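# Set block on sticks above blue disc, posts unmoved

## Task

Get the block to rest above the blue disc painted on the table, with the block's centre sitting over the disc. When finished, neither the block nor any of the three sticks may be in contact with the table, and every post has to remain standing close to its original spot. Any number of the arms may be used. The arrangement only counts if it holds up by itself, without a robot supporting it, so the grippers must release and the arms must withdraw at the end.

## Robot and tools

Setup. Three identical i2rt Big YAM arms, named arm1, arm2 and arm3, share a table. Each has six revolute joints, a two-finger gripper and a wrist camera. Two fixed room cameras, cam_high and cam_low, watch the scene. All positions use one scene frame: origin on the floor, +z upward, lengths in metres. Approximate mounting spots on the tabletop (z=+0.72) and facing direction, measured in degrees counter-clockwise from +x: arm1 at x=+0.62, y=+0.00, facing +180; arm2 at x=-0.31, y=+0.54, facing -60; arm3 at x=-0.31, y=-0.54, facing +60. The hand reaches about 1.0 m from the joint1 axis when fully extended. The point called hand lies midway between the fingertips; its z axis runs along the fingers and the fingers open along its y axis. With joints 1 and 6 at 0 and the hand level and forward, the wrist camera rides on top of the hand looking toward the fingertips.

Joints. Every command is an absolute target in radians per joint (gripper in metres), never an offset. Ranges and the tolerance counted as reached: joint1_rad -2.879 to 2.879 (±0.045), rotates the whole arm about its foot, positive is counter-clockwise seen from above, 0 points the arm along its foot's facing. joint2_rad 0 to 3.141 (±0.14), shoulder; 0 has the upper arm pointing back roughly horizontal, increasing raises it and then brings it forward. joint3_rad 0 to 3.019 (±0.09), elbow; 0 is fully folded, increasing opens it. joint4_rad -1.692 to 1.57 (±0.055), hand pitch, positive tips the fingers up. joint5_rad -1.57 to 1.57 (±0.03), sideways hand swing, positive toward the arm's right. joint6_rad -2.094 to 2.094 (±0.035), hand roll, positive clockwise when viewed from behind the hand. gripper_m 0 to 0.093 (±0.003), the gap between fingertips; each finger pad squeezes with roughly 50 to 62 N at most, sometimes less. Joints travel at differing speeds, so the hand can sweep an unexpected, wide path between postures.

execute_actions. Argument "actions" is a list holding one action or nothing. An action is an object keyed by robot name ("arm1", "arm2", "arm3"); under each name sits "joints", an object mapping joint names (joint1_rad ... joint6_rad, gripper_m) to absolute targets. One list covers all arms at once; each arm gets its own joints object, and any subset of joints may appear. Everything in an action starts simultaneously and may finish at different moments. A joint or robot left out may keep pushing toward an earlier target. Unknown keys or out-of-range numbers cause the whole call to be rejected with no motion. Optional "cameras" picks which images come back: a list drawn from arm1_cam_wrist, arm2_cam_wrist, arm3_cam_wrist, cam_high, cam_low, or "all"; omitted or null means all, [] means none. An empty actions list just reports state and pictures. The "pictures" line lists camera names in image order.

wait takes "seconds" (0 to 10) and commands nothing new; it returns state and images like an empty call. zoom_image takes "camera" and "region" [x0, y0, x1, y1] in pixels from the top-left of that camera's latest full image, no larger than 504 by 504. read_manual returns only licence text. finished_scene takes "scene" (integer) and closes the current scene permanently, reporting success; the setup must already be stable. Answering without any tool call ends everything.

Reading results. joint_status tells how each commanded motion ended. "off_target": stopped short and perhaps still pushing. "contact_stop" or "time_out": the joint abandons its target and holds its resting place, except that a timed-out joint may keep a target (or one within 0.375, 0.375, 0.113, 0.225, 0.075, 0.3 rad for joints 1 to 6 of its position) and keep pressing; on_its_own lists it, and it will move on if the path frees up. To relieve such pressing, send that joint its reported position. "joint command not followed", usually with a "cause:" line, means a self- and inter-arm collision guard blocked that arm's joint targets (the gripper part still runs); blocked joints show "not_followed" and may be retried with later actions until replaced by acceptable targets. In on_its_own, "held at" gives the target being held, not the actual position. Tiny target changes may produce no motion. A joint holding a load gradually sinks. Joint torques are listed in arm-joint order; they carry per-arm offsets, scaling and noise and are nonzero even in free air, so treat them cautiously.

Heat. Sustained loads heat motors, even while you deliberate. A MOTOR HOT line appears at 85 °C; at 100 °C an OVER-TEMPERATURE FAULT releases that arm's motors and gripper until cooled, so it falls, and affected keys read "limit_stop_at_motor_heat" (resend targets afterwards). Avoid long hard pushes.

Cautions. Arms do not halt on contact; they keep shoving and can shove hard. Hard contact between two arms ends the run; the collision guard can react late and ignores fingers, gripper housings and wrist cameras, and no state line reports arm-to-arm touching. Objects touching arms are fine. Do not knock anything off the work area, drop, slam or jolt objects. Loose items may occasionally get a brief external nudge. While you think, the robots keep holding the last command.

Each tool is called as name(argument=value, ...), one argument or row to a line, values as JSON.

## Session

I'll start by looking at the scene.

execute_actions(
  actions=[],
)

Scene clock: 0.00 s.
Joint torques (N m, as the arm reports them, + toward a larger angle): no reading
arm1.joint_positions: joint1_rad=-0.029 joint2_rad=+0.512 joint3_rad=+1.426 joint4_rad=-1.149 joint5_rad=-0.273 joint6_rad=+0.367 gripper_m=+0.095
arm1.joint_status: not commanded
arm1.hand: x=+0.4345 y=-0.0359 z=+1.3926 quat_wxyz=(+0.207, +0.775, -0.074, -0.592) (m; scene frame)
arm2.joint_positions: joint1_rad=-0.271 joint2_rad=+0.633 joint3_rad=+1.393 joint4_rad=-1.421 joint5_rad=+0.246 joint6_rad=-0.280 gripper_m=+0.095
arm2.joint_status: not commanded
arm2.hand: x=-0.3005 y=+0.3055 z=+1.2785 quat_wxyz=(-0.220, -0.498, -0.744, +0.388) (m; scene frame)
arm3.joint_positions: joint1_rad=+0.089 joint2_rad=+0.476 joint3_rad=+1.449 joint4_rad=-1.155 joint5_rad=+0.166 joint6_rad=-0.250 gripper_m=+0.095
arm3.joint_status: not commanded
arm3.hand: x=-0.2026 y=-0.4004 z=+1.3933 quat_wxyz=(-0.605, +0.438, -0.631, -0.212) (m; scene frame)
pictures: arm1_cam_wrist, arm2_cam_wrist, arm3_cam_wrist, cam_high, cam_low
Images, in order (width x height): arm1_cam_wrist 504x504, arm2_cam_wrist 504x504, arm3_cam_wrist 504x504, cam_high 896x504, cam_low 896x504.

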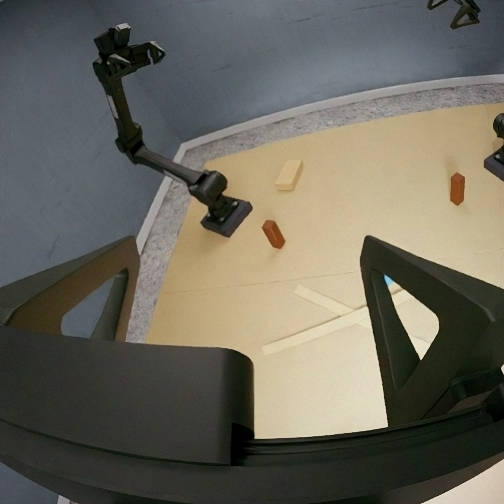

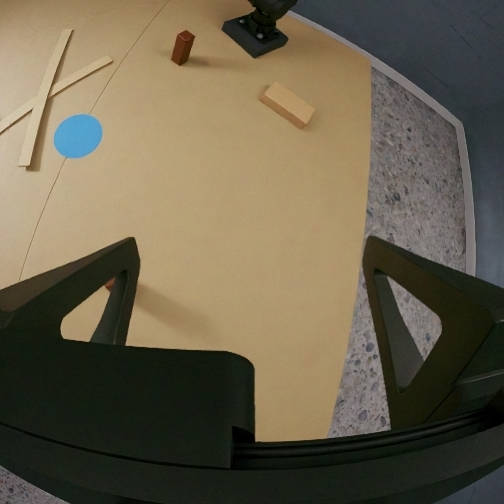

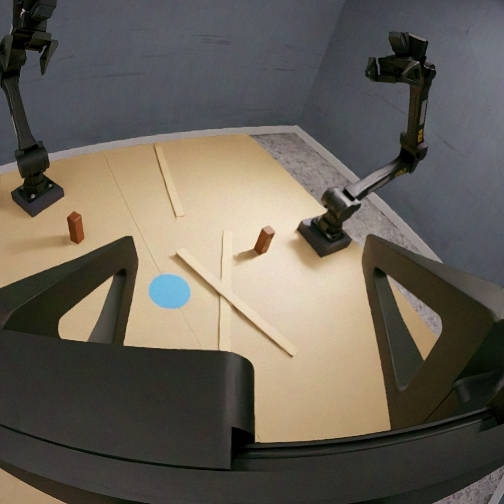

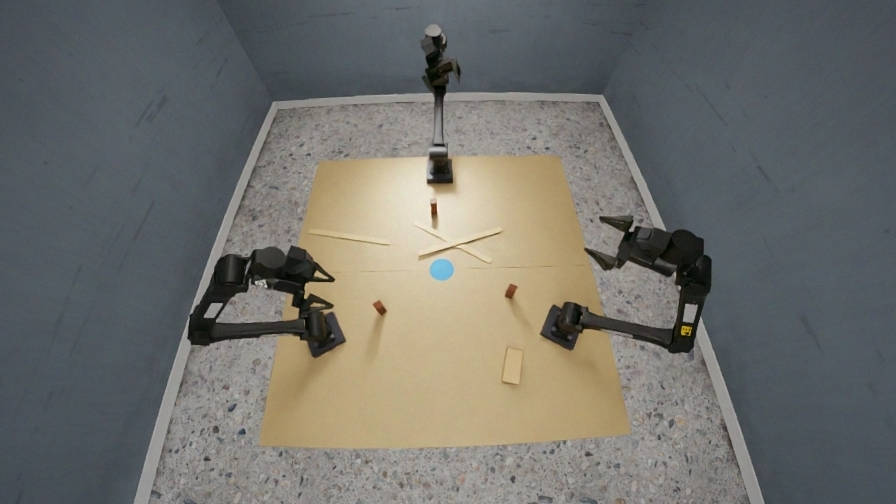

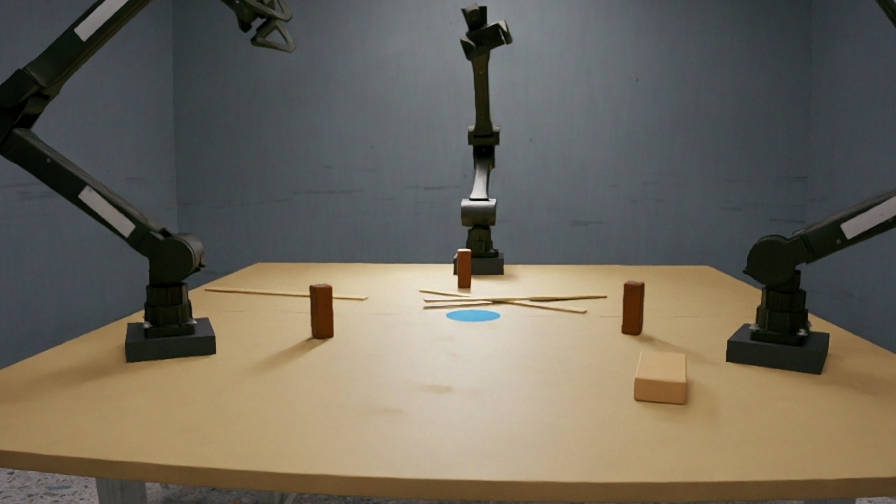

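zoom_image(
  camera="cam_high",
  region=[290, 150, 590, 400],
)

zoom_image(
  camera="cam_low",
  region=[190, 230, 694, 420],
)

Region (290, 150, 590, 400) of cam_high's 896x504 image, scaled by 1.680, with more detail than that image has.

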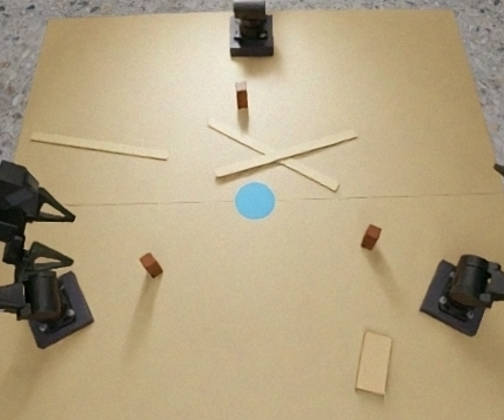

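Region (190, 230, 694, 420) of cam_low's 896x504 image, scaled by 1.000; it fills the top 190 rows of this view, and the rest is white.

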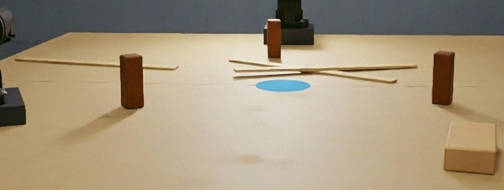

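zoom_image(
  camera="cam_high",
  region=[400, 140, 520, 290],
)

zoom_image(
  camera="cam_high",
  region=[290, 210, 410, 370],
)

zoom_image(
  camera="cam_high",
  region=[480, 260, 600, 400],
)

Region (400, 140, 520, 290) of cam_high's 896x504 image, scaled by 3.360, with more detail than that image has; it fills the left 403 columns of this view, and the rest is white.

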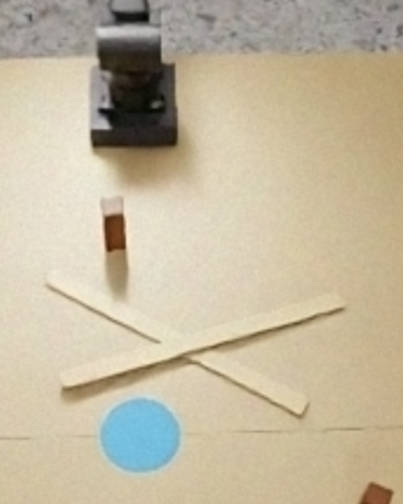

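Region (290, 210, 410, 370) of cam_high's 896x504 image, scaled by 3.150, with more detail than that image has; it fills the left 378 columns of this view, and the rest is white.

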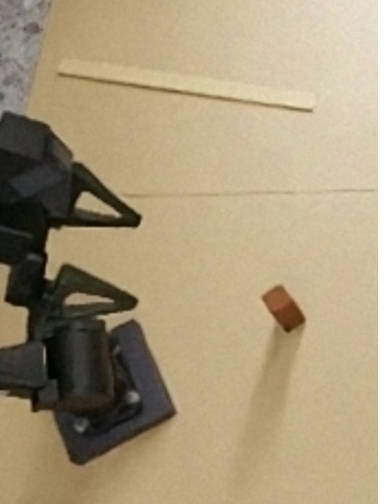

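Region (480, 260, 600, 400) of cam_high's 896x504 image, scaled by 3.600, with more detail than that image has; it fills the left 432 columns of this view, and the rest is white.

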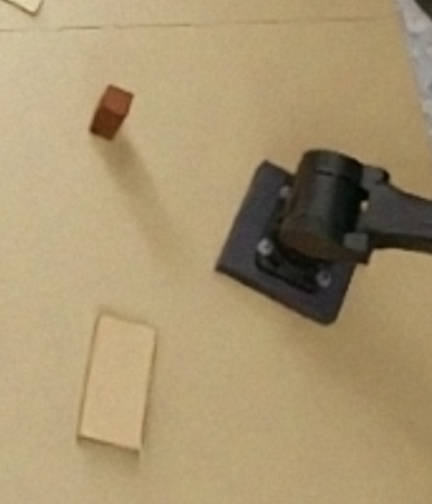

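zoom_image(
  camera="cam_high",
  region=[560, 190, 720, 310],
)

zoom_image(
  camera="cam_high",
  region=[390, 10, 510, 130],
)

Region (560, 190, 720, 310) of cam_high's 896x504 image, scaled by 3.150, with more detail than that image has; it fills the top 378 rows of this view, and the rest is white.

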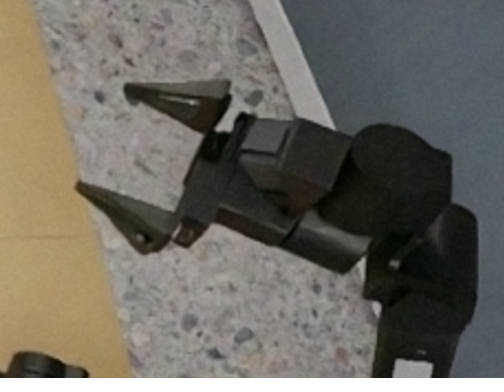

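Region (390, 10, 510, 130) of cam_high's 896x504 image, scaled by 4.200, with more detail than that image has.

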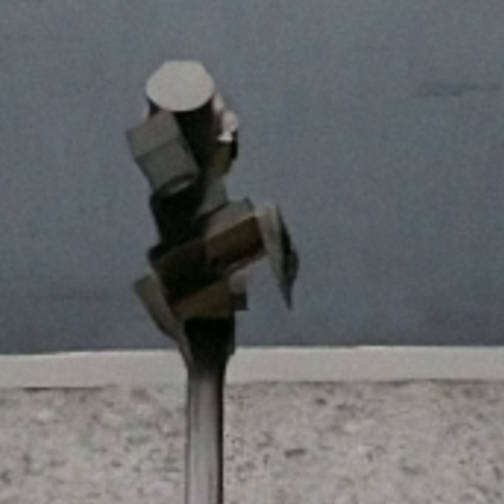

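execute_actions(
  actions=[
    {"arm1":{"joints":{"joint1_rad":0.0,"joint5_rad":0.0,"joint6_rad":-1.08,"gripper_m":0.07}},"arm2":{"joints":{"joint1_rad":0.827,"joint5_rad":0.0,"joint6_rad":-1.61,"joint3_rad":1.321,"joint4_rad":-1.141,"gripper_m":0.07}},"arm3":{"joints":{"joint1_rad":-0.419,"joint5_rad":0.0,"joint6_rad":-1.23,"joint3_rad":1.675,"joint4_rad":-1.253,"gripper_m":0.07}}},
  ],
  cameras=["cam_high"],
)

Scene clock: 122.10 s.
Joint torques (N m, as the arm reports them, + toward a larger angle): arm1=[0.91 5.61 7.96 2.55 0.08 0.08] | arm2=[ 0.48 -1.18  8.73  2.83 -0.18 -0.11] | arm3=[-3.13  7.78  4.89  1.59 -0.09 -0.14]
arm1.joint_positions: joint1_rad=-0.014 joint2_rad=+0.512 joint3_rad=+1.426 joint4_rad=-1.149 joint5_rad=-0.003 joint6_rad=-1.072 gripper_m=+0.070
arm1.joint_status: all done
arm1.hand: x=+0.4300 y=+0.0073 z=+1.3910 quat_wxyz=(-0.323, +0.677, +0.390, -0.534) (m; scene frame)
arm2.joint_positions: joint1_rad=+0.824 joint2_rad=+0.639 joint3_rad=+1.318 joint4_rad=-1.170 joint5_rad=+0.001 joint6_rad=-1.596 gripper_m=+0.070
arm2.joint_status: all done
arm2.hand: x=-0.0468 y=+0.4663 z=+1.2907 quat_wxyz=(-0.313, +0.535, -0.671, +0.407) (m; scene frame)
arm3.joint_positions: joint1_rad=-0.408 joint2_rad=+0.468 joint3_rad=+1.662 joint4_rad=-1.246 joint5_rad=+0.005 joint6_rad=-1.214 gripper_m=+0.070
arm3.joint_status: all done
arm3.hand: x=-0.2207 y=-0.4841 z=+1.4612 quat_wxyz=(-0.657, +0.572, -0.448, +0.201) (m; scene frame)
pictures: cam_high
Images, in order (width x height): cam_high 896x504.

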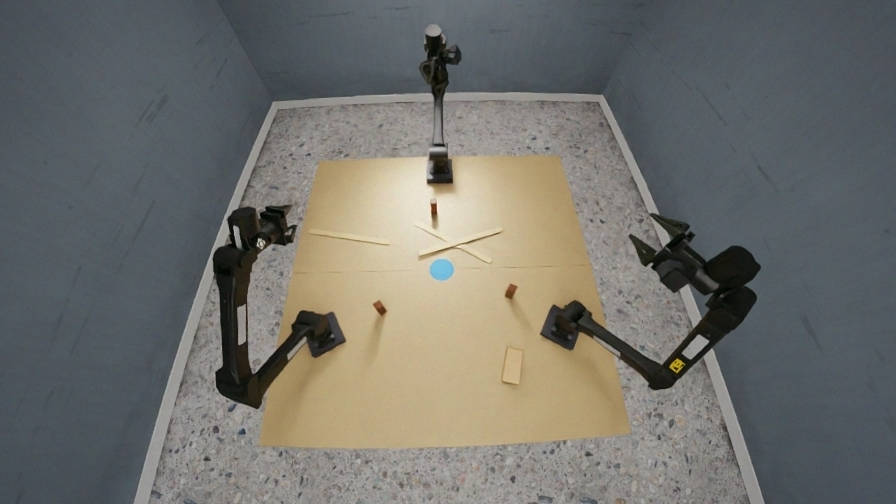

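execute_actions(
  actions=[
    {"arm2":{"joints":{"joint2_rad":1.751}},"arm3":{"joints":{"joint2_rad":1.97}}},
  ],
  cameras=["cam_high","arm2_cam_wrist","arm3_cam_wrist"],
)

Scene clock: 133.50 s.
Joint torques (N m, as the arm reports them, + toward a larger angle): arm1=[0.89 5.7  7.97 2.6  0.09 0.08] | arm2=[  0.61 -17.58   8.36   0.76  -0.25  -0.19] | arm3=[ -2.83 -19.47   7.79  -0.18  -0.16  -0.26]
arm1.joint_positions: joint1_rad=-0.014 joint2_rad=+0.512 joint3_rad=+1.426 joint4_rad=-1.149 joint5_rad=-0.003 joint6_rad=-1.072 gripper_m=+0.070
arm1.joint_status: not commanded
arm1.hand: x=+0.4300 y=+0.0073 z=+1.3910 quat_wxyz=(-0.323, +0.677, +0.390, -0.534) (m; scene frame)
arm2.joint_positions: joint1_rad=+0.824 joint2_rad=+1.754 joint3_rad=+1.314 joint4_rad=-1.156 joint5_rad=+0.001 joint6_rad=-1.597 gripper_m=+0.070
arm2.joint_status: all done
arm2.hand: x=+0.1718 y=+0.4154 z=+0.8374 quat_wxyz=(+0.005, +0.626, -0.780, -0.012) (m; scene frame)
arm3.joint_positions: joint1_rad=-0.408 joint2_rad=+1.978 joint3_rad=+1.663 joint4_rad=-1.246 joint5_rad=+0.005 joint6_rad=-1.214 gripper_m=+0.070
arm3.joint_status: all done
arm3.hand: x=+0.1818 y=-0.1934 z=+0.8422 quat_wxyz=(-0.003, +0.792, -0.611, -0.002) (m; scene frame)
pictures: arm2_cam_wrist, arm3_cam_wrist, cam_high
Images, in order (width x height): arm2_cam_wrist 504x504, arm3_cam_wrist 504x504, cam_high 896x504.

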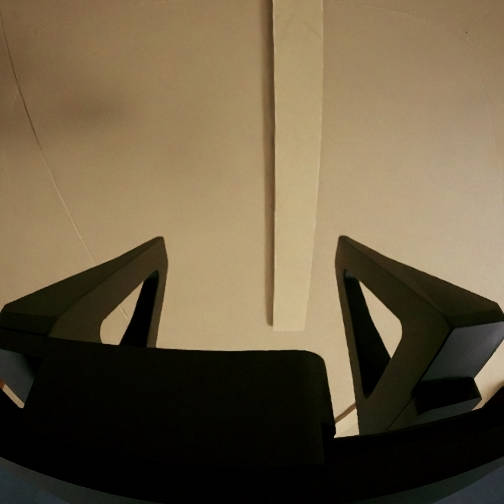

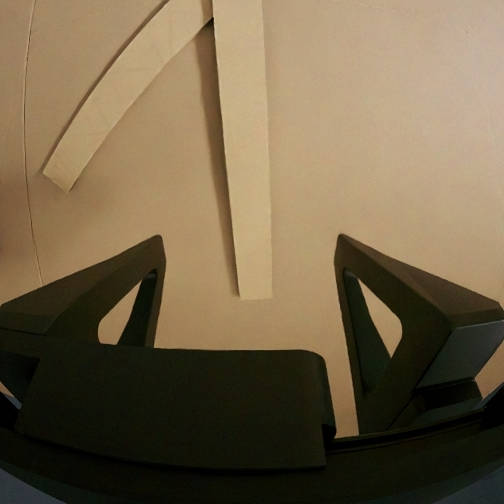

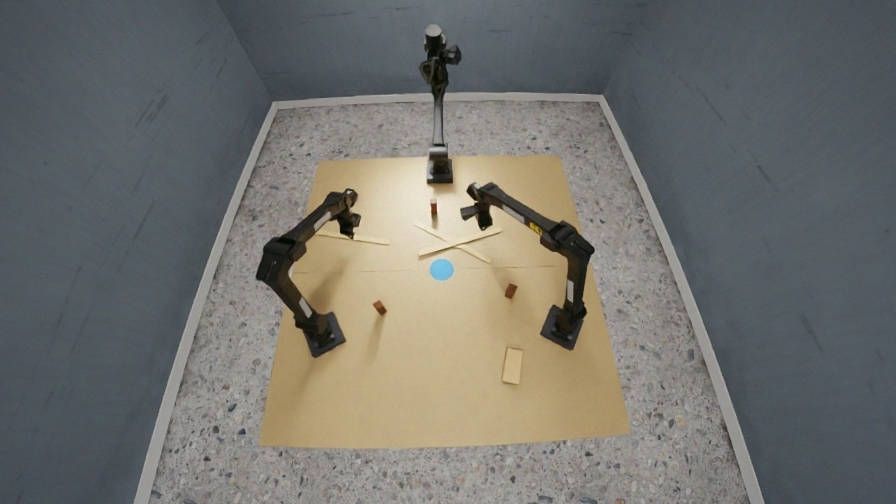

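zoom_image(
  camera="cam_high",
  region=[290, 170, 530, 290],
)

zoom_image(
  camera="arm2_cam_wrist",
  region=[150, 100, 400, 350],
)

Region (290, 170, 530, 290) of cam_high's 896x504 image, scaled by 2.100, with more detail than that image has.

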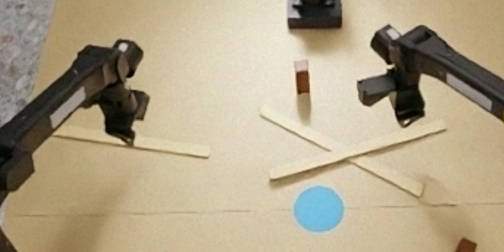

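Region (150, 100, 400, 350) of arm2_cam_wrist's 504x504 image, scaled by 2.016, with more detail than that image has.

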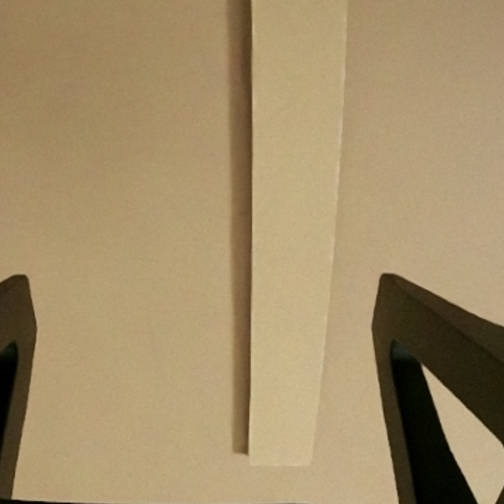

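execute_actions(
  actions=[
    {"arm2":{"joints":{"joint2_rad":1.908,"joint3_rad":1.315,"joint4_rad":-0.965,"joint6_rad":-1.635}},"arm3":{"joints":{"joint2_rad":2.052,"joint3_rad":1.57,"joint4_rad":-1.065,"joint6_rad":-1.27}}},
  ],
  cameras=["cam_low","arm2_cam_wrist","arm3_cam_wrist"],
)

Scene clock: 197.80 s.
Joint torques (N m, as the arm reports them, + toward a larger angle): arm1=[0.8  5.68 7.98 2.57 0.09 0.08] | arm2=[  0.66 -19.2    7.56   0.9   -0.25  -0.18] | arm3=[ -2.64 -20.36   6.91   0.53  -0.17  -0.27]
arm1.joint_positions: joint1_rad=-0.014 joint2_rad=+0.512 joint3_rad=+1.426 joint4_rad=-1.149 joint5_rad=-0.003 joint6_rad=-1.072 gripper_m=+0.070
arm1.joint_status: not commanded
arm1.hand: x=+0.4300 y=+0.0073 z=+1.3910 quat_wxyz=(-0.323, +0.677, +0.390, -0.534) (m; scene frame)
arm2.joint_positions: joint1_rad=+0.824 joint2_rad=+1.915 joint3_rad=+1.309 joint4_rad=-0.983 joint5_rad=+0.001 joint6_rad=-1.622 gripper_m=+0.070
arm2.joint_status: all done
arm2.hand: x=+0.1971 y=+0.4098 z=+0.7563 quat_wxyz=(+0.003, +0.636, -0.772, -0.010) (m; scene frame)
arm3.joint_positions: joint1_rad=-0.408 joint2_rad=+2.065 joint3_rad=+1.564 joint4_rad=-1.074 joint5_rad=+0.005 joint6_rad=-1.254 gripper_m=+0.070
arm3.joint_status: all done
arm3.hand: x=+0.1775 y=-0.1954 z=+0.7575 quat_wxyz=(+0.003, +0.804, -0.595, -0.004) (m; scene frame)
pictures: arm2_cam_wrist, arm3_cam_wrist, cam_low
Images, in order (width x height): arm2_cam_wrist 504x504, arm3_cam_wrist 504x504, cam_low 896x504.

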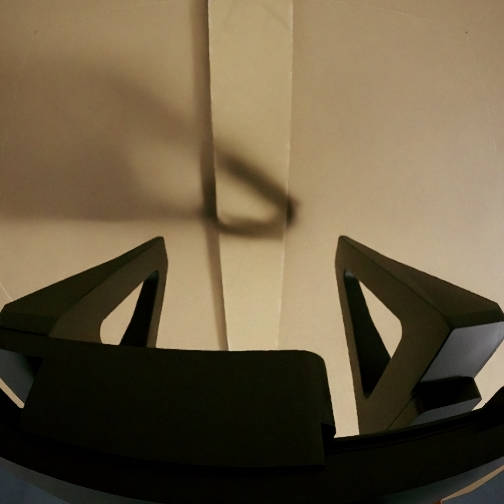

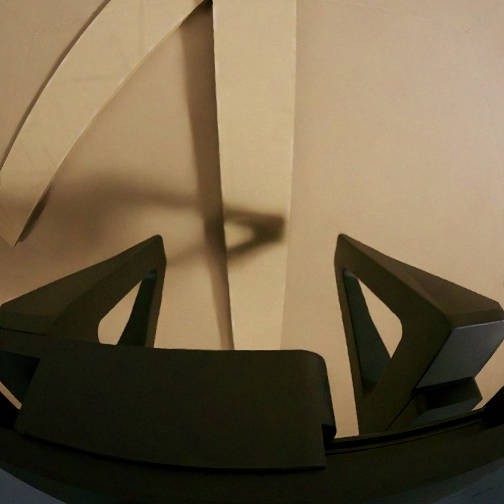

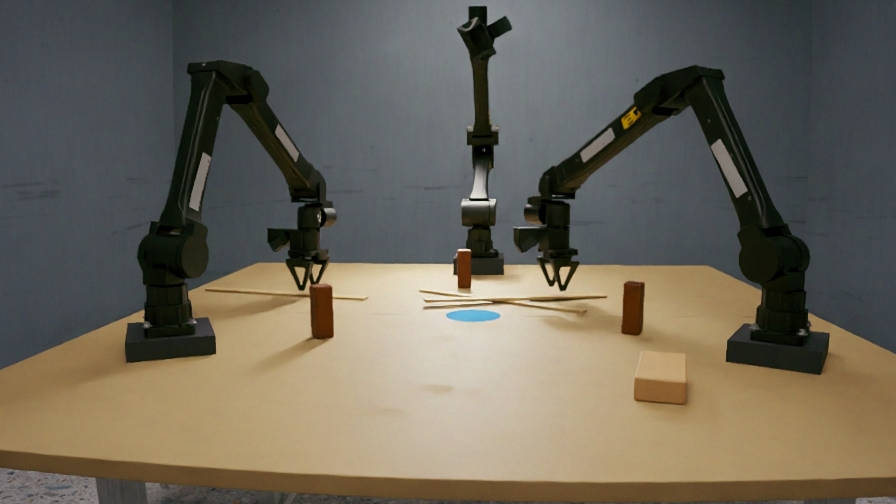

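execute_actions(
  actions=[
    {"arm2":{"joints":{"joint2_rad":1.937,"joint3_rad":1.281,"joint4_rad":-0.888}},"arm3":{"joints":{"joint2_rad":2.080,"joint3_rad":1.547,"joint4_rad":-1.014}}},
  ],
  cameras=["cam_low","arm2_cam_wrist","arm3_cam_wrist"],
)

Scene clock: 213.20 s.
Joint torques (N m, as the arm reports them, + toward a larger angle): arm1=[0.9  5.65 7.98 2.59 0.09 0.09] | arm2=[  0.58 -17.44   6.8    0.95  -0.25  -0.18] | arm3=[ -2.74 -18.29   6.02   0.49  -0.16  -0.25]
arm1.joint_positions: joint1_rad=-0.014 joint2_rad=+0.512 joint3_rad=+1.426 joint4_rad=-1.149 joint5_rad=-0.003 joint6_rad=-1.072 gripper_m=+0.070
arm1.joint_status: not commanded
arm1.hand: x=+0.4300 y=+0.0073 z=+1.3910 quat_wxyz=(-0.323, +0.677, +0.390, -0.534) (m; scene frame)
arm2.joint_positions: joint1_rad=+0.824 joint2_rad=+1.921 joint3_rad=+1.285 joint4_rad=-0.908 joint5_rad=+0.001 joint6_rad=-1.622 gripper_m=+0.070
arm2.joint_status: all done
arm2.hand: x=+0.2036 y=+0.4083 z=+0.7459 quat_wxyz=(-0.010, +0.636, -0.772, +0.009) (m; scene frame)
arm3.joint_positions: joint1_rad=-0.408 joint2_rad=+2.067 joint3_rad=+1.551 joint4_rad=-1.024 joint5_rad=+0.005 joint6_rad=-1.254 gripper_m=+0.070
arm3.joint_status: all done
arm3.hand: x=+0.1826 y=-0.1917 z=+0.7521 quat_wxyz=(-0.014, +0.804, -0.595, +0.002) (m; scene frame)
pictures: arm2_cam_wrist, arm3_cam_wrist, cam_low
Images, in order (width x height): arm2_cam_wrist 504x504, arm3_cam_wrist 504x504, cam_low 896x504.

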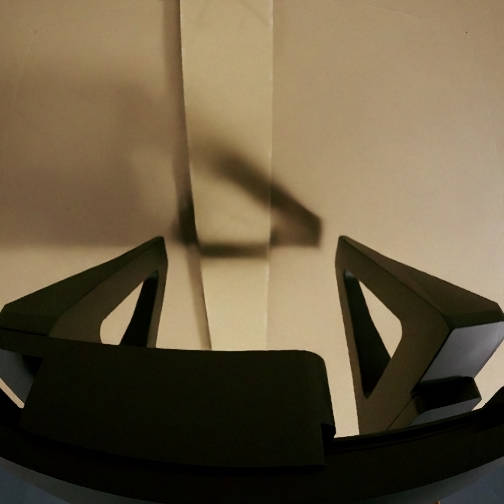

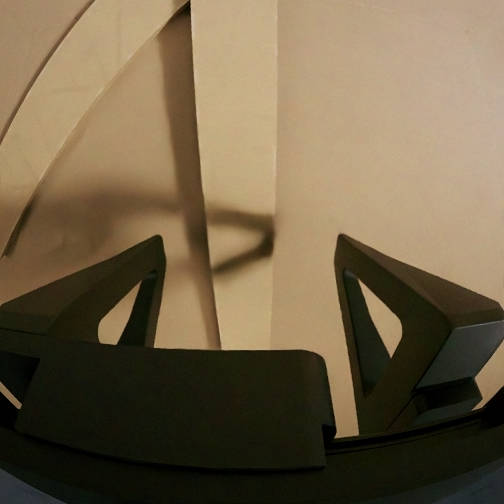

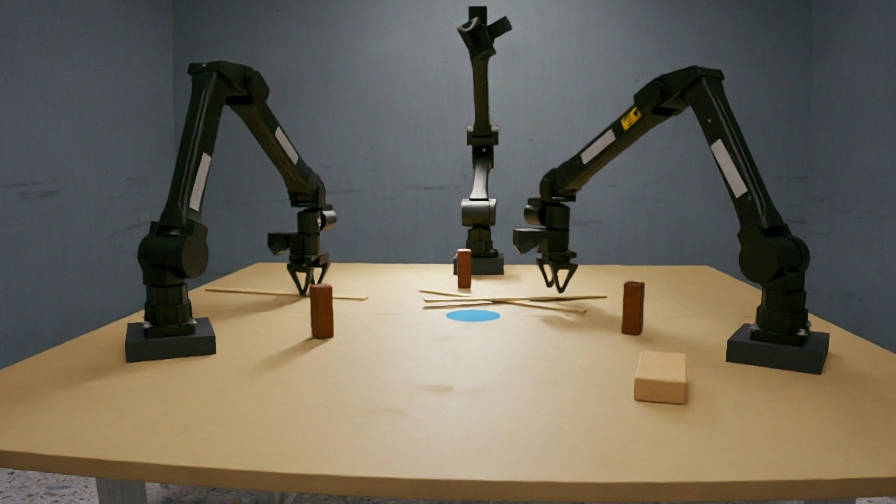

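execute_actions(
  actions=[
    {"arm2":{"joints":{"joint2_rad":1.958,"joint3_rad":1.273}},"arm3":{"joints":{"joint2_rad":2.107,"joint3_rad":1.538}}},
  ],
  cameras=["cam_low","arm2_cam_wrist","arm3_cam_wrist"],
)

Scene clock: 222.80 s.
Joint torques (N m, as the arm reports them, + toward a larger angle): arm1=[0.94 5.66 7.97 2.57 0.09 0.09] | arm2=[  0.64 -16.69   6.27   0.86  -0.24  -0.18] | arm3=[ -2.76 -18.57   6.08   0.38  -0.15  -0.23]
arm1.joint_positions: joint1_rad=-0.014 joint2_rad=+0.512 joint3_rad=+1.426 joint4_rad=-1.149 joint5_rad=-0.003 joint6_rad=-1.072 gripper_m=+0.070
arm1.joint_status: not commanded
arm1.hand: x=+0.4300 y=+0.0073 z=+1.3910 quat_wxyz=(-0.323, +0.677, +0.390, -0.534) (m; scene frame)
arm2.joint_positions: joint1_rad=+0.824 joint2_rad=+1.933 joint3_rad=+1.282 joint4_rad=-0.905 joint5_rad=+0.001 joint6_rad=-1.623 gripper_m=+0.070
arm2.joint_status: all done
arm2.hand: x=+0.2011 y=+0.4089 z=+0.7390 quat_wxyz=(-0.007, +0.636, -0.772, +0.004) (m; scene frame)
arm3.joint_positions: joint1_rad=-0.408 joint2_rad=+2.097 joint3_rad=+1.540 joint4_rad=-1.022 joint5_rad=+0.004 joint6_rad=-1.255 gripper_m=+0.070
arm3.joint_status: all done
arm3.hand: x=+0.1754 y=-0.1965 z=+0.7309 quat_wxyz=(+0.005, +0.804, -0.595, -0.005) (m; scene frame)
pictures: arm2_cam_wrist, arm3_cam_wrist, cam_low
Images, in order (width x height): arm2_cam_wrist 504x504, arm3_cam_wrist 504x504, cam_low 896x504.

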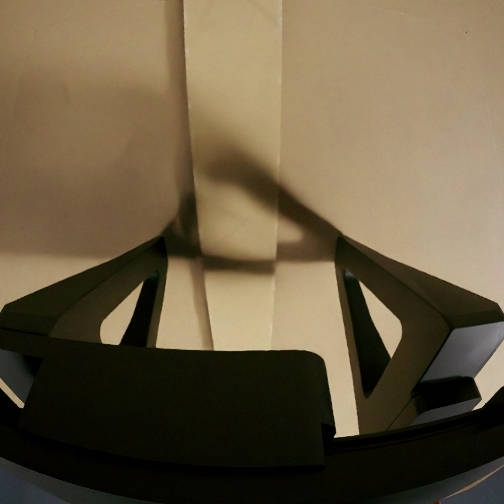

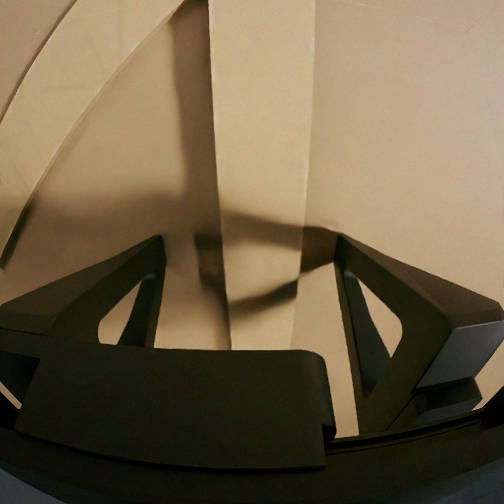

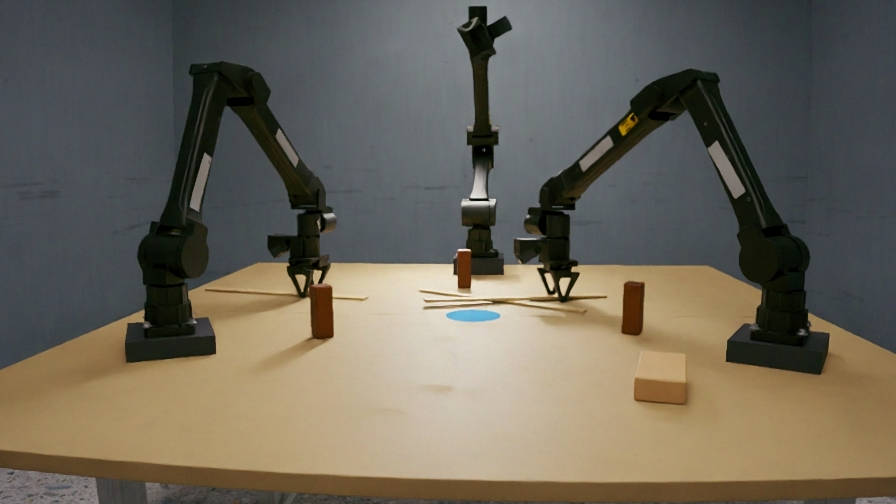

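execute_actions(
  actions=[
    {"arm2":{"joints":{"joint2_rad":1.976}},"arm3":{"joints":{"gripper_m":0.024}}},
  ],
  cameras=["cam_low","arm2_cam_wrist","arm3_cam_wrist"],
)

Scene clock: 228.20 s.
Joint torques (N m, as the arm reports them, + toward a larger angle): arm1=[0.9  5.74 7.97 2.57 0.09 0.09] | arm2=[  0.56 -15.32   6.3    0.83  -0.24  -0.17] | arm3=[ -2.86 -18.66   6.     0.37  -0.15  -0.24]
arm1.joint_positions: joint1_rad=-0.014 joint2_rad=+0.512 joint3_rad=+1.426 joint4_rad=-1.149 joint5_rad=-0.003 joint6_rad=-1.072 gripper_m=+0.070
arm1.joint_status: not commanded
arm1.hand: x=+0.4300 y=+0.0073 z=+1.3910 quat_wxyz=(-0.323, +0.677, +0.390, -0.534) (m; scene frame)
arm2.joint_positions: joint1_rad=+0.824 joint2_rad=+1.933 joint3_rad=+1.282 joint4_rad=-0.905 joint5_rad=+0.001 joint6_rad=-1.623 gripper_m=+0.070
arm2.joint_status: all done
arm2.hand: x=+0.2010 y=+0.4090 z=+0.7387 quat_wxyz=(-0.007, +0.636, -0.772, +0.004) (m; scene frame)
arm3.joint_positions: joint1_rad=-0.408 joint2_rad=+2.097 joint3_rad=+1.540 joint4_rad=-1.021 joint5_rad=+0.004 joint6_rad=-1.255 gripper_m=+0.028
arm3.joint_status: gripper_m off_target (ended at +0.028, target +0.024)
arm3.hand: x=+0.1755 y=-0.1964 z=+0.7309 quat_wxyz=(+0.005, +0.804, -0.594, -0.005) (m; scene frame)
pictures: arm2_cam_wrist, arm3_cam_wrist, cam_low
Images, in order (width x height): arm2_cam_wrist 504x504, arm3_cam_wrist 504x504, cam_low 896x504.

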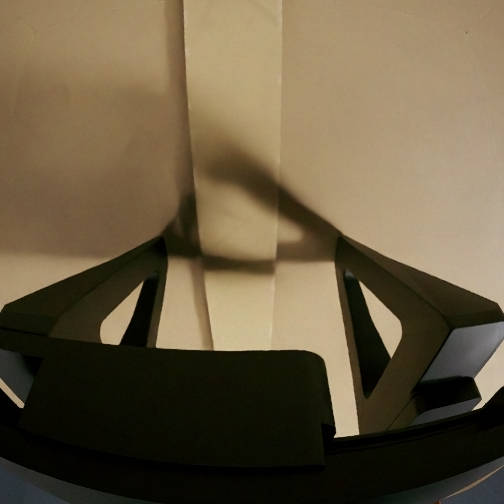

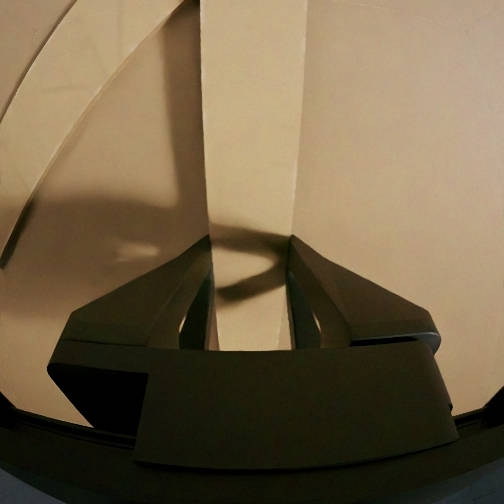

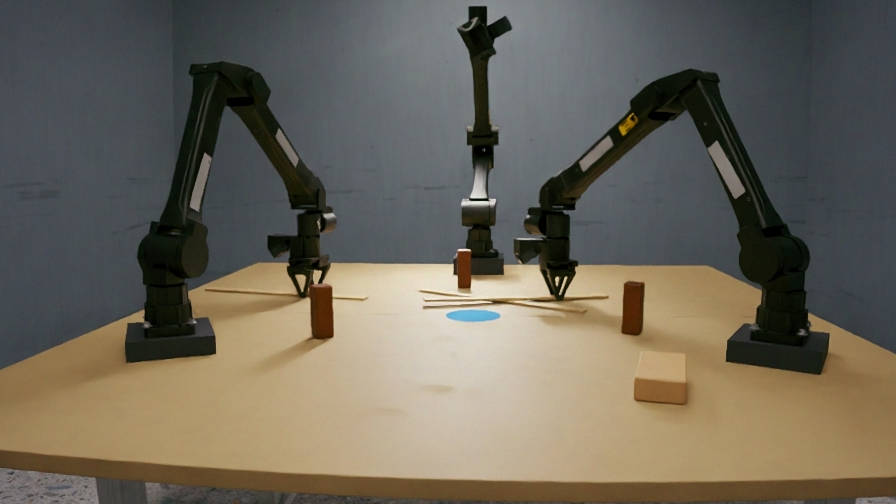

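execute_actions(
  actions=[
    {"arm2":{"joints":{"gripper_m":0.024,"joint2_rad":1.955}},"arm3":{"joints":{"joint2_rad":1.90,"joint4_rad":-1.15}}},
  ],
  cameras=["cam_low","arm2_cam_wrist","arm3_cam_wrist"],
)

Scene clock: 233.23 s.
Joint torques (N m, as the arm reports them, + toward a larger angle): arm1=[1.   5.66 7.99 2.55 0.09 0.08] | arm2=[  0.69 -16.98   6.31   0.63  -0.24  -0.16] | arm3=[ -2.72 -17.25   7.81  -0.02  -0.14  -0.23]
arm1.joint_positions: joint1_rad=-0.014 joint2_rad=+0.512 joint3_rad=+1.426 joint4_rad=-1.149 joint5_rad=-0.003 joint6_rad=-1.072 gripper_m=+0.070
arm1.joint_status: not commanded
arm1.hand: x=+0.4300 y=+0.0073 z=+1.3910 quat_wxyz=(-0.323, +0.677, +0.390, -0.534) (m; scene frame)
arm2.joint_positions: joint1_rad=+0.824 joint2_rad=+1.933 joint3_rad=+1.282 joint4_rad=-0.901 joint5_rad=+0.001 joint6_rad=-1.623 gripper_m=+0.028
arm2.joint_status: gripper_m off_target (ended at +0.028, target +0.024); the others done
arm2.hand: x=+0.2019 y=+0.4087 z=+0.7387 quat_wxyz=(-0.008, +0.636, -0.772, +0.005) (m; scene frame)
arm3.joint_positions: joint1_rad=-0.408 joint2_rad=+1.897 joint3_rad=+1.527 joint4_rad=-1.143 joint5_rad=+0.004 joint6_rad=-1.255 gripper_m=+0.028
arm3.joint_status: all done
arm3.hand: x=+0.1639 y=-0.2058 z=+0.8390 quat_wxyz=(-0.026, +0.804, -0.594, +0.006) (m; scene frame)
pictures: arm2_cam_wrist, arm3_cam_wrist, cam_low
Images, in order (width x height): arm2_cam_wrist 504x504, arm3_cam_wrist 504x504, cam_low 896x504.

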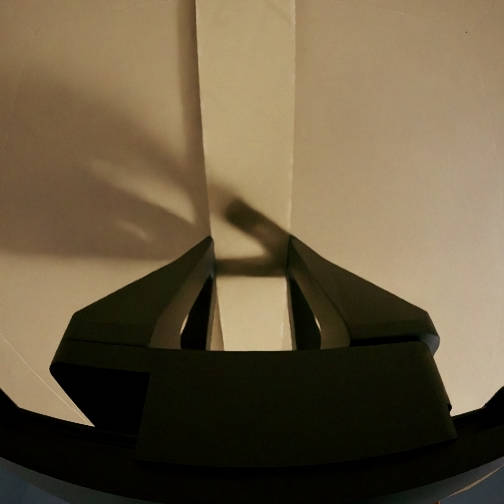

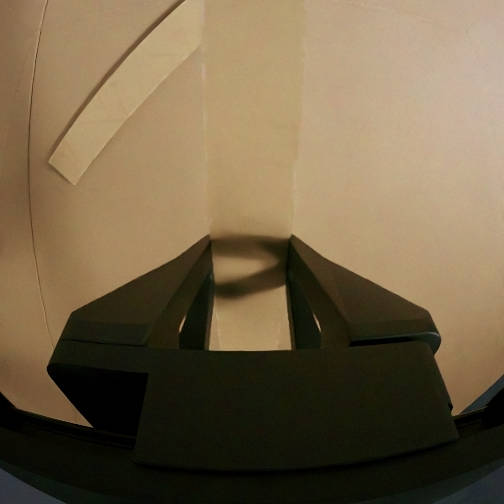

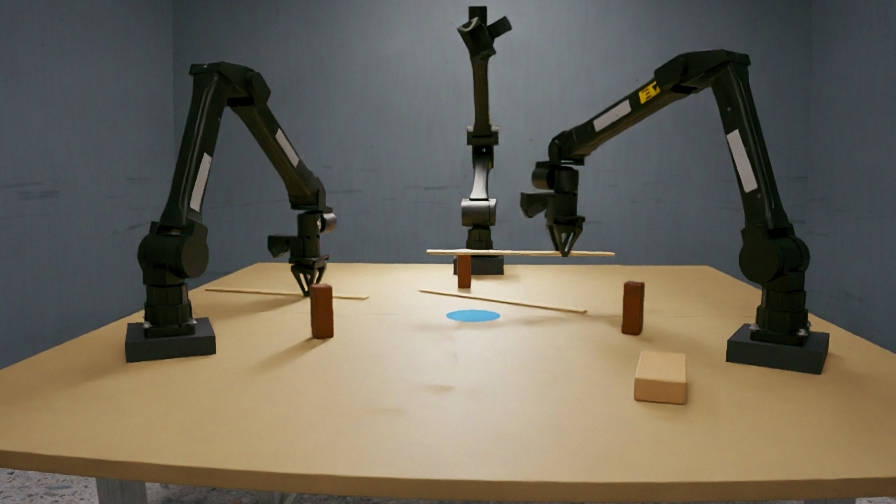

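execute_actions(
  actions=[
    {"arm2":{"joints":{"joint2_rad":1.76,"joint4_rad":-1.03}},"arm3":{"joints":{"joint1_rad":-0.05,"joint2_rad":1.377,"joint3_rad":1.185,"joint4_rad":-1.365}}},
  ],
  cameras=["cam_high","cam_low"],
)

Scene clock: 284.07 s.
Joint torques (N m, as the arm reports them, + toward a larger angle): arm1=[0.95 5.68 7.94 2.55 0.09 0.08] | arm2=[  0.62 -16.75   8.46  -0.31  -0.25  -0.17] | arm3=[-2.86 -9.77  7.24  0.03  0.03 -0.23]
arm1.joint_positions: joint1_rad=-0.014 joint2_rad=+0.512 joint3_rad=+1.426 joint4_rad=-1.149 joint5_rad=-0.003 joint6_rad=-1.072 gripper_m=+0.070
arm1.joint_status: not commanded
arm1.hand: x=+0.4300 y=+0.0073 z=+1.3910 quat_wxyz=(-0.323, +0.677, +0.390, -0.534) (m; scene frame)
arm2.joint_positions: joint1_rad=+0.824 joint2_rad=+1.751 joint3_rad=+1.263 joint4_rad=-1.011 joint5_rad=+0.001 joint6_rad=-1.623 gripper_m=+0.028
arm2.joint_status: all done
arm2.hand: x=+0.1861 y=+0.4120 z=+0.8222 quat_wxyz=(-0.024, +0.636, -0.771, +0.027) (m; scene frame)
arm3.joint_positions: joint1_rad=-0.037 joint2_rad=+1.374 joint3_rad=+1.185 joint4_rad=-1.361 joint5_rad=+0.000 joint6_rad=-1.257 gripper_m=+0.028
arm3.joint_status: all done
arm3.hand: x=-0.0892 y=-0.2096 z=+0.9552 quat_wxyz=(-0.011, +0.900, -0.435, -0.004) (m; scene frame)
pictures: cam_high, cam_low
Images, in order (width x height): cam_high 896x504, cam_low 896x504.

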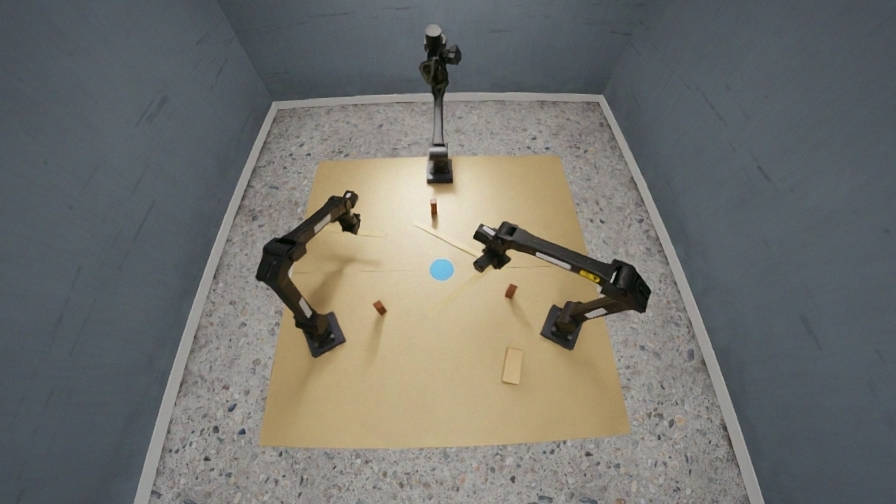

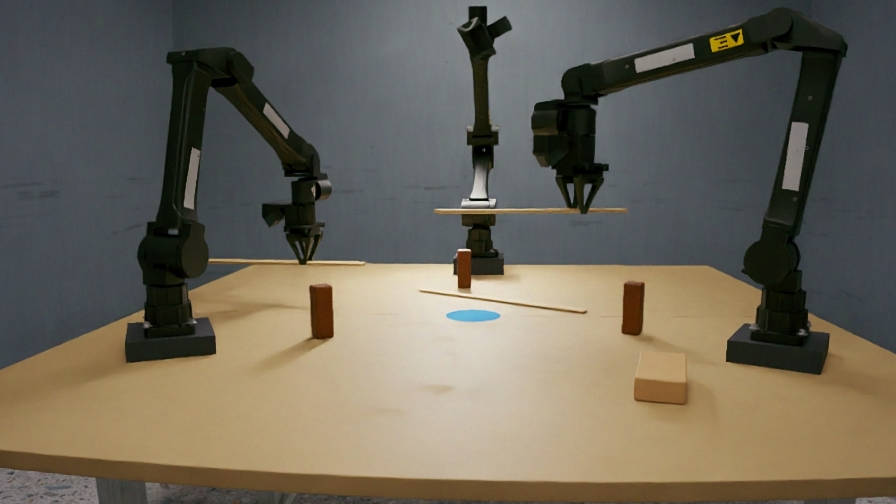

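execute_actions(
  actions=[
    {"arm1":{"joints":{"joint1_rad":-0.026,"joint2_rad":1.585,"joint3_rad":1.07,"joint4_rad":-1.035}},"arm2":{"joints":{"joint1_rad":0.42,"joint2_rad":1.40,"joint3_rad":1.215,"joint4_rad":-1.36}}},
  ],
  cameras=["cam_high","cam_low","arm1_cam_wrist"],
)

Scene clock: 298.67 s.
Joint torques (N m, as the arm reports them, + toward a larger angle): arm1=[ -1.03 -12.73   7.29   1.18   0.01   0.01] | arm2=[  0.55 -12.19   9.66  -0.37  -0.29  -0.18] | arm3=[-3.   -9.87  7.31  0.03  0.03 -0.24]
arm1.joint_positions: joint1_rad=-0.014 joint2_rad=+1.583 joint3_rad=+1.068 joint4_rad=-1.048 joint5_rad=-0.002 joint6_rad=-1.072 gripper_m=+0.070
arm1.joint_status: all done
arm1.hand: x=+0.1924 y=+0.0113 z=+0.8476 quat_wxyz=(-0.002, +0.866, +0.500, -0.010) (m; scene frame)
arm2.joint_positions: joint1_rad=+0.416 joint2_rad=+1.399 joint3_rad=+1.202 joint4_rad=-1.343 joint5_rad=+0.002 joint6_rad=-1.623 gripper_m=+0.028
arm2.joint_status: all done
arm2.hand: x=+0.0121 y=+0.2882 z=+0.9494 quat_wxyz=(-0.008, +0.467, -0.884, +0.012) (m; scene frame)
arm3.joint_positions: joint1_rad=-0.037 joint2_rad=+1.374 joint3_rad=+1.185 joint4_rad=-1.361 joint5_rad=+0.000 joint6_rad=-1.257 gripper_m=+0.028
arm3.joint_status: not commanded
arm3.hand: x=-0.0892 y=-0.2096 z=+0.9552 quat_wxyz=(-0.011, +0.900, -0.435, -0.004) (m; scene frame)
pictures: arm1_cam_wrist, cam_high, cam_low
Images, in order (width x height): arm1_cam_wrist 504x504, cam_high 896x504, cam_low 896x504.

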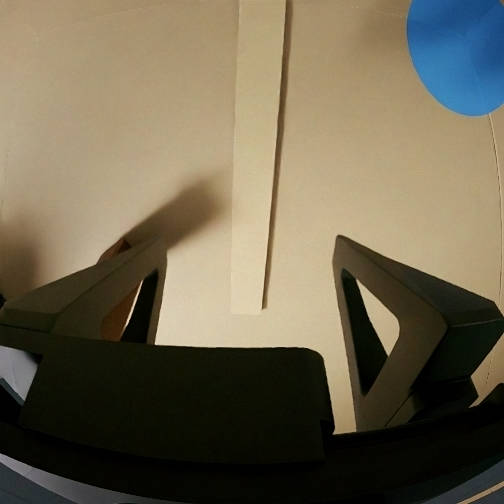

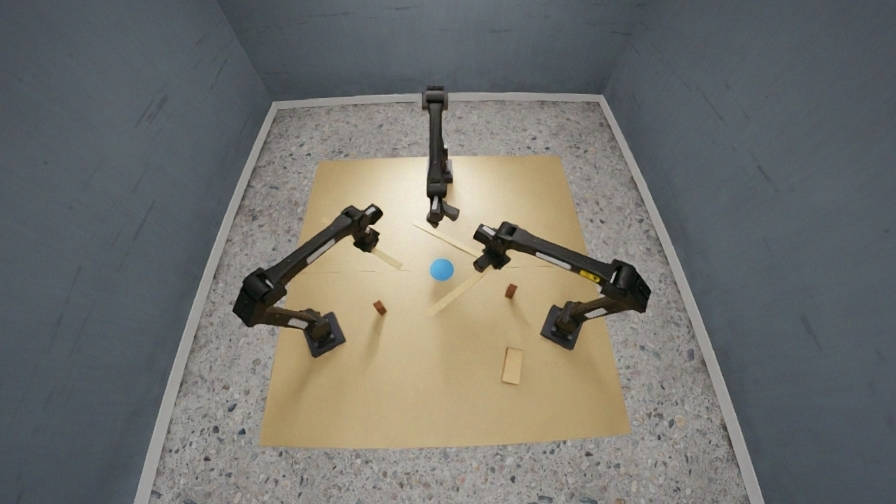

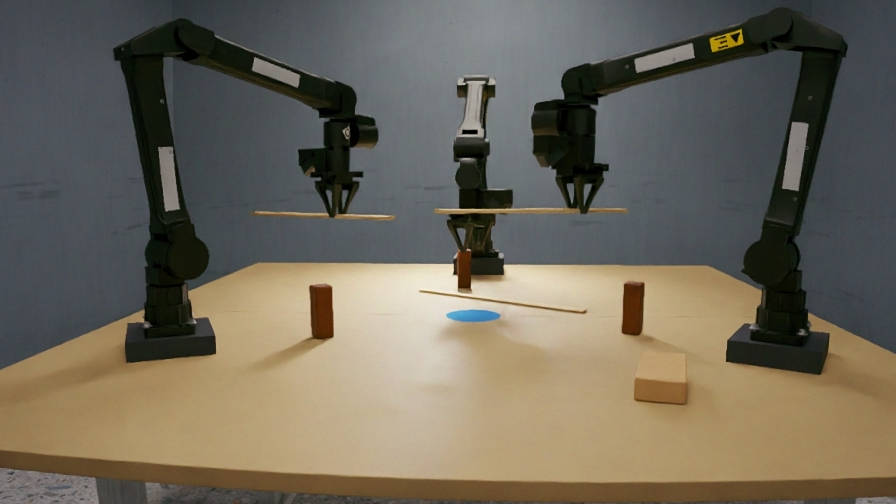

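zoom_image(
  camera="cam_high",
  region=[310, 180, 550, 340],
)

Region (310, 180, 550, 340) of cam_high's 896x504 image, scaled by 2.100, with more detail than that image has.

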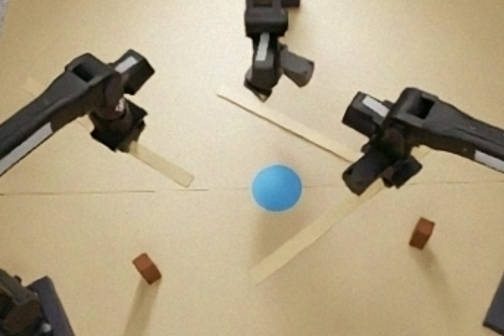

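execute_actions(
  actions=[
    {"arm1":{"joints":{"joint2_rad":1.748,"joint3_rad":0.976,"joint4_rad":-0.78,"joint6_rad":-1.028}}},
  ],
  cameras=["cam_low","arm1_cam_wrist"],
)

Scene clock: 345.07 s.
Joint torques (N m, as the arm reports them, + toward a larger angle): arm1=[ -1.01 -15.58   5.95   1.23   0.01   0.14] | arm2=[  0.59 -12.23   9.71  -0.4   -0.28  -0.17] | arm3=[ -3.21 -10.04   7.24   0.02   0.03  -0.24]
arm1.joint_positions: joint1_rad=-0.014 joint2_rad=+1.764 joint3_rad=+0.973 joint4_rad=-0.795 joint5_rad=-0.002 joint6_rad=-1.036 gripper_m=+0.070
arm1.joint_status: all done
arm1.hand: x=+0.1938 y=+0.0108 z=+0.7450 quat_wxyz=(+0.004, +0.875, +0.484, +0.000) (m; scene frame)
arm2.joint_positions: joint1_rad=+0.416 joint2_rad=+1.399 joint3_rad=+1.202 joint4_rad=-1.343 joint5_rad=+0.002 joint6_rad=-1.623 gripper_m=+0.028
arm2.joint_status: not commanded
arm2.hand: x=+0.0121 y=+0.2882 z=+0.9494 quat_wxyz=(-0.008, +0.467, -0.884, +0.012) (m; scene frame)
arm3.joint_positions: joint1_rad=-0.037 joint2_rad=+1.374 joint3_rad=+1.185 joint4_rad=-1.361 joint5_rad=+0.000 joint6_rad=-1.257 gripper_m=+0.028
arm3.joint_status: not commanded
arm3.hand: x=-0.0892 y=-0.2096 z=+0.9552 quat_wxyz=(-0.011, +0.900, -0.435, -0.004) (m; scene frame)
pictures: arm1_cam_wrist, cam_low
Images, in order (width x height): arm1_cam_wrist 504x504, cam_low 896x504.

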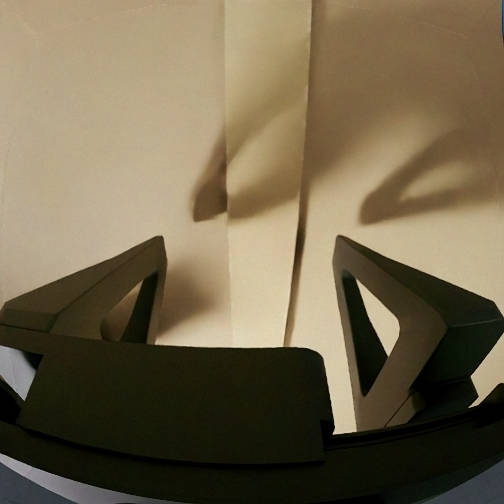

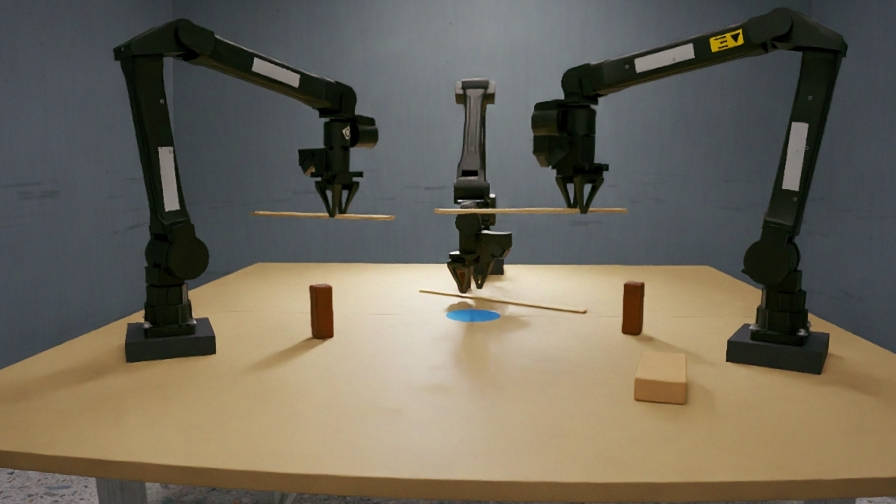

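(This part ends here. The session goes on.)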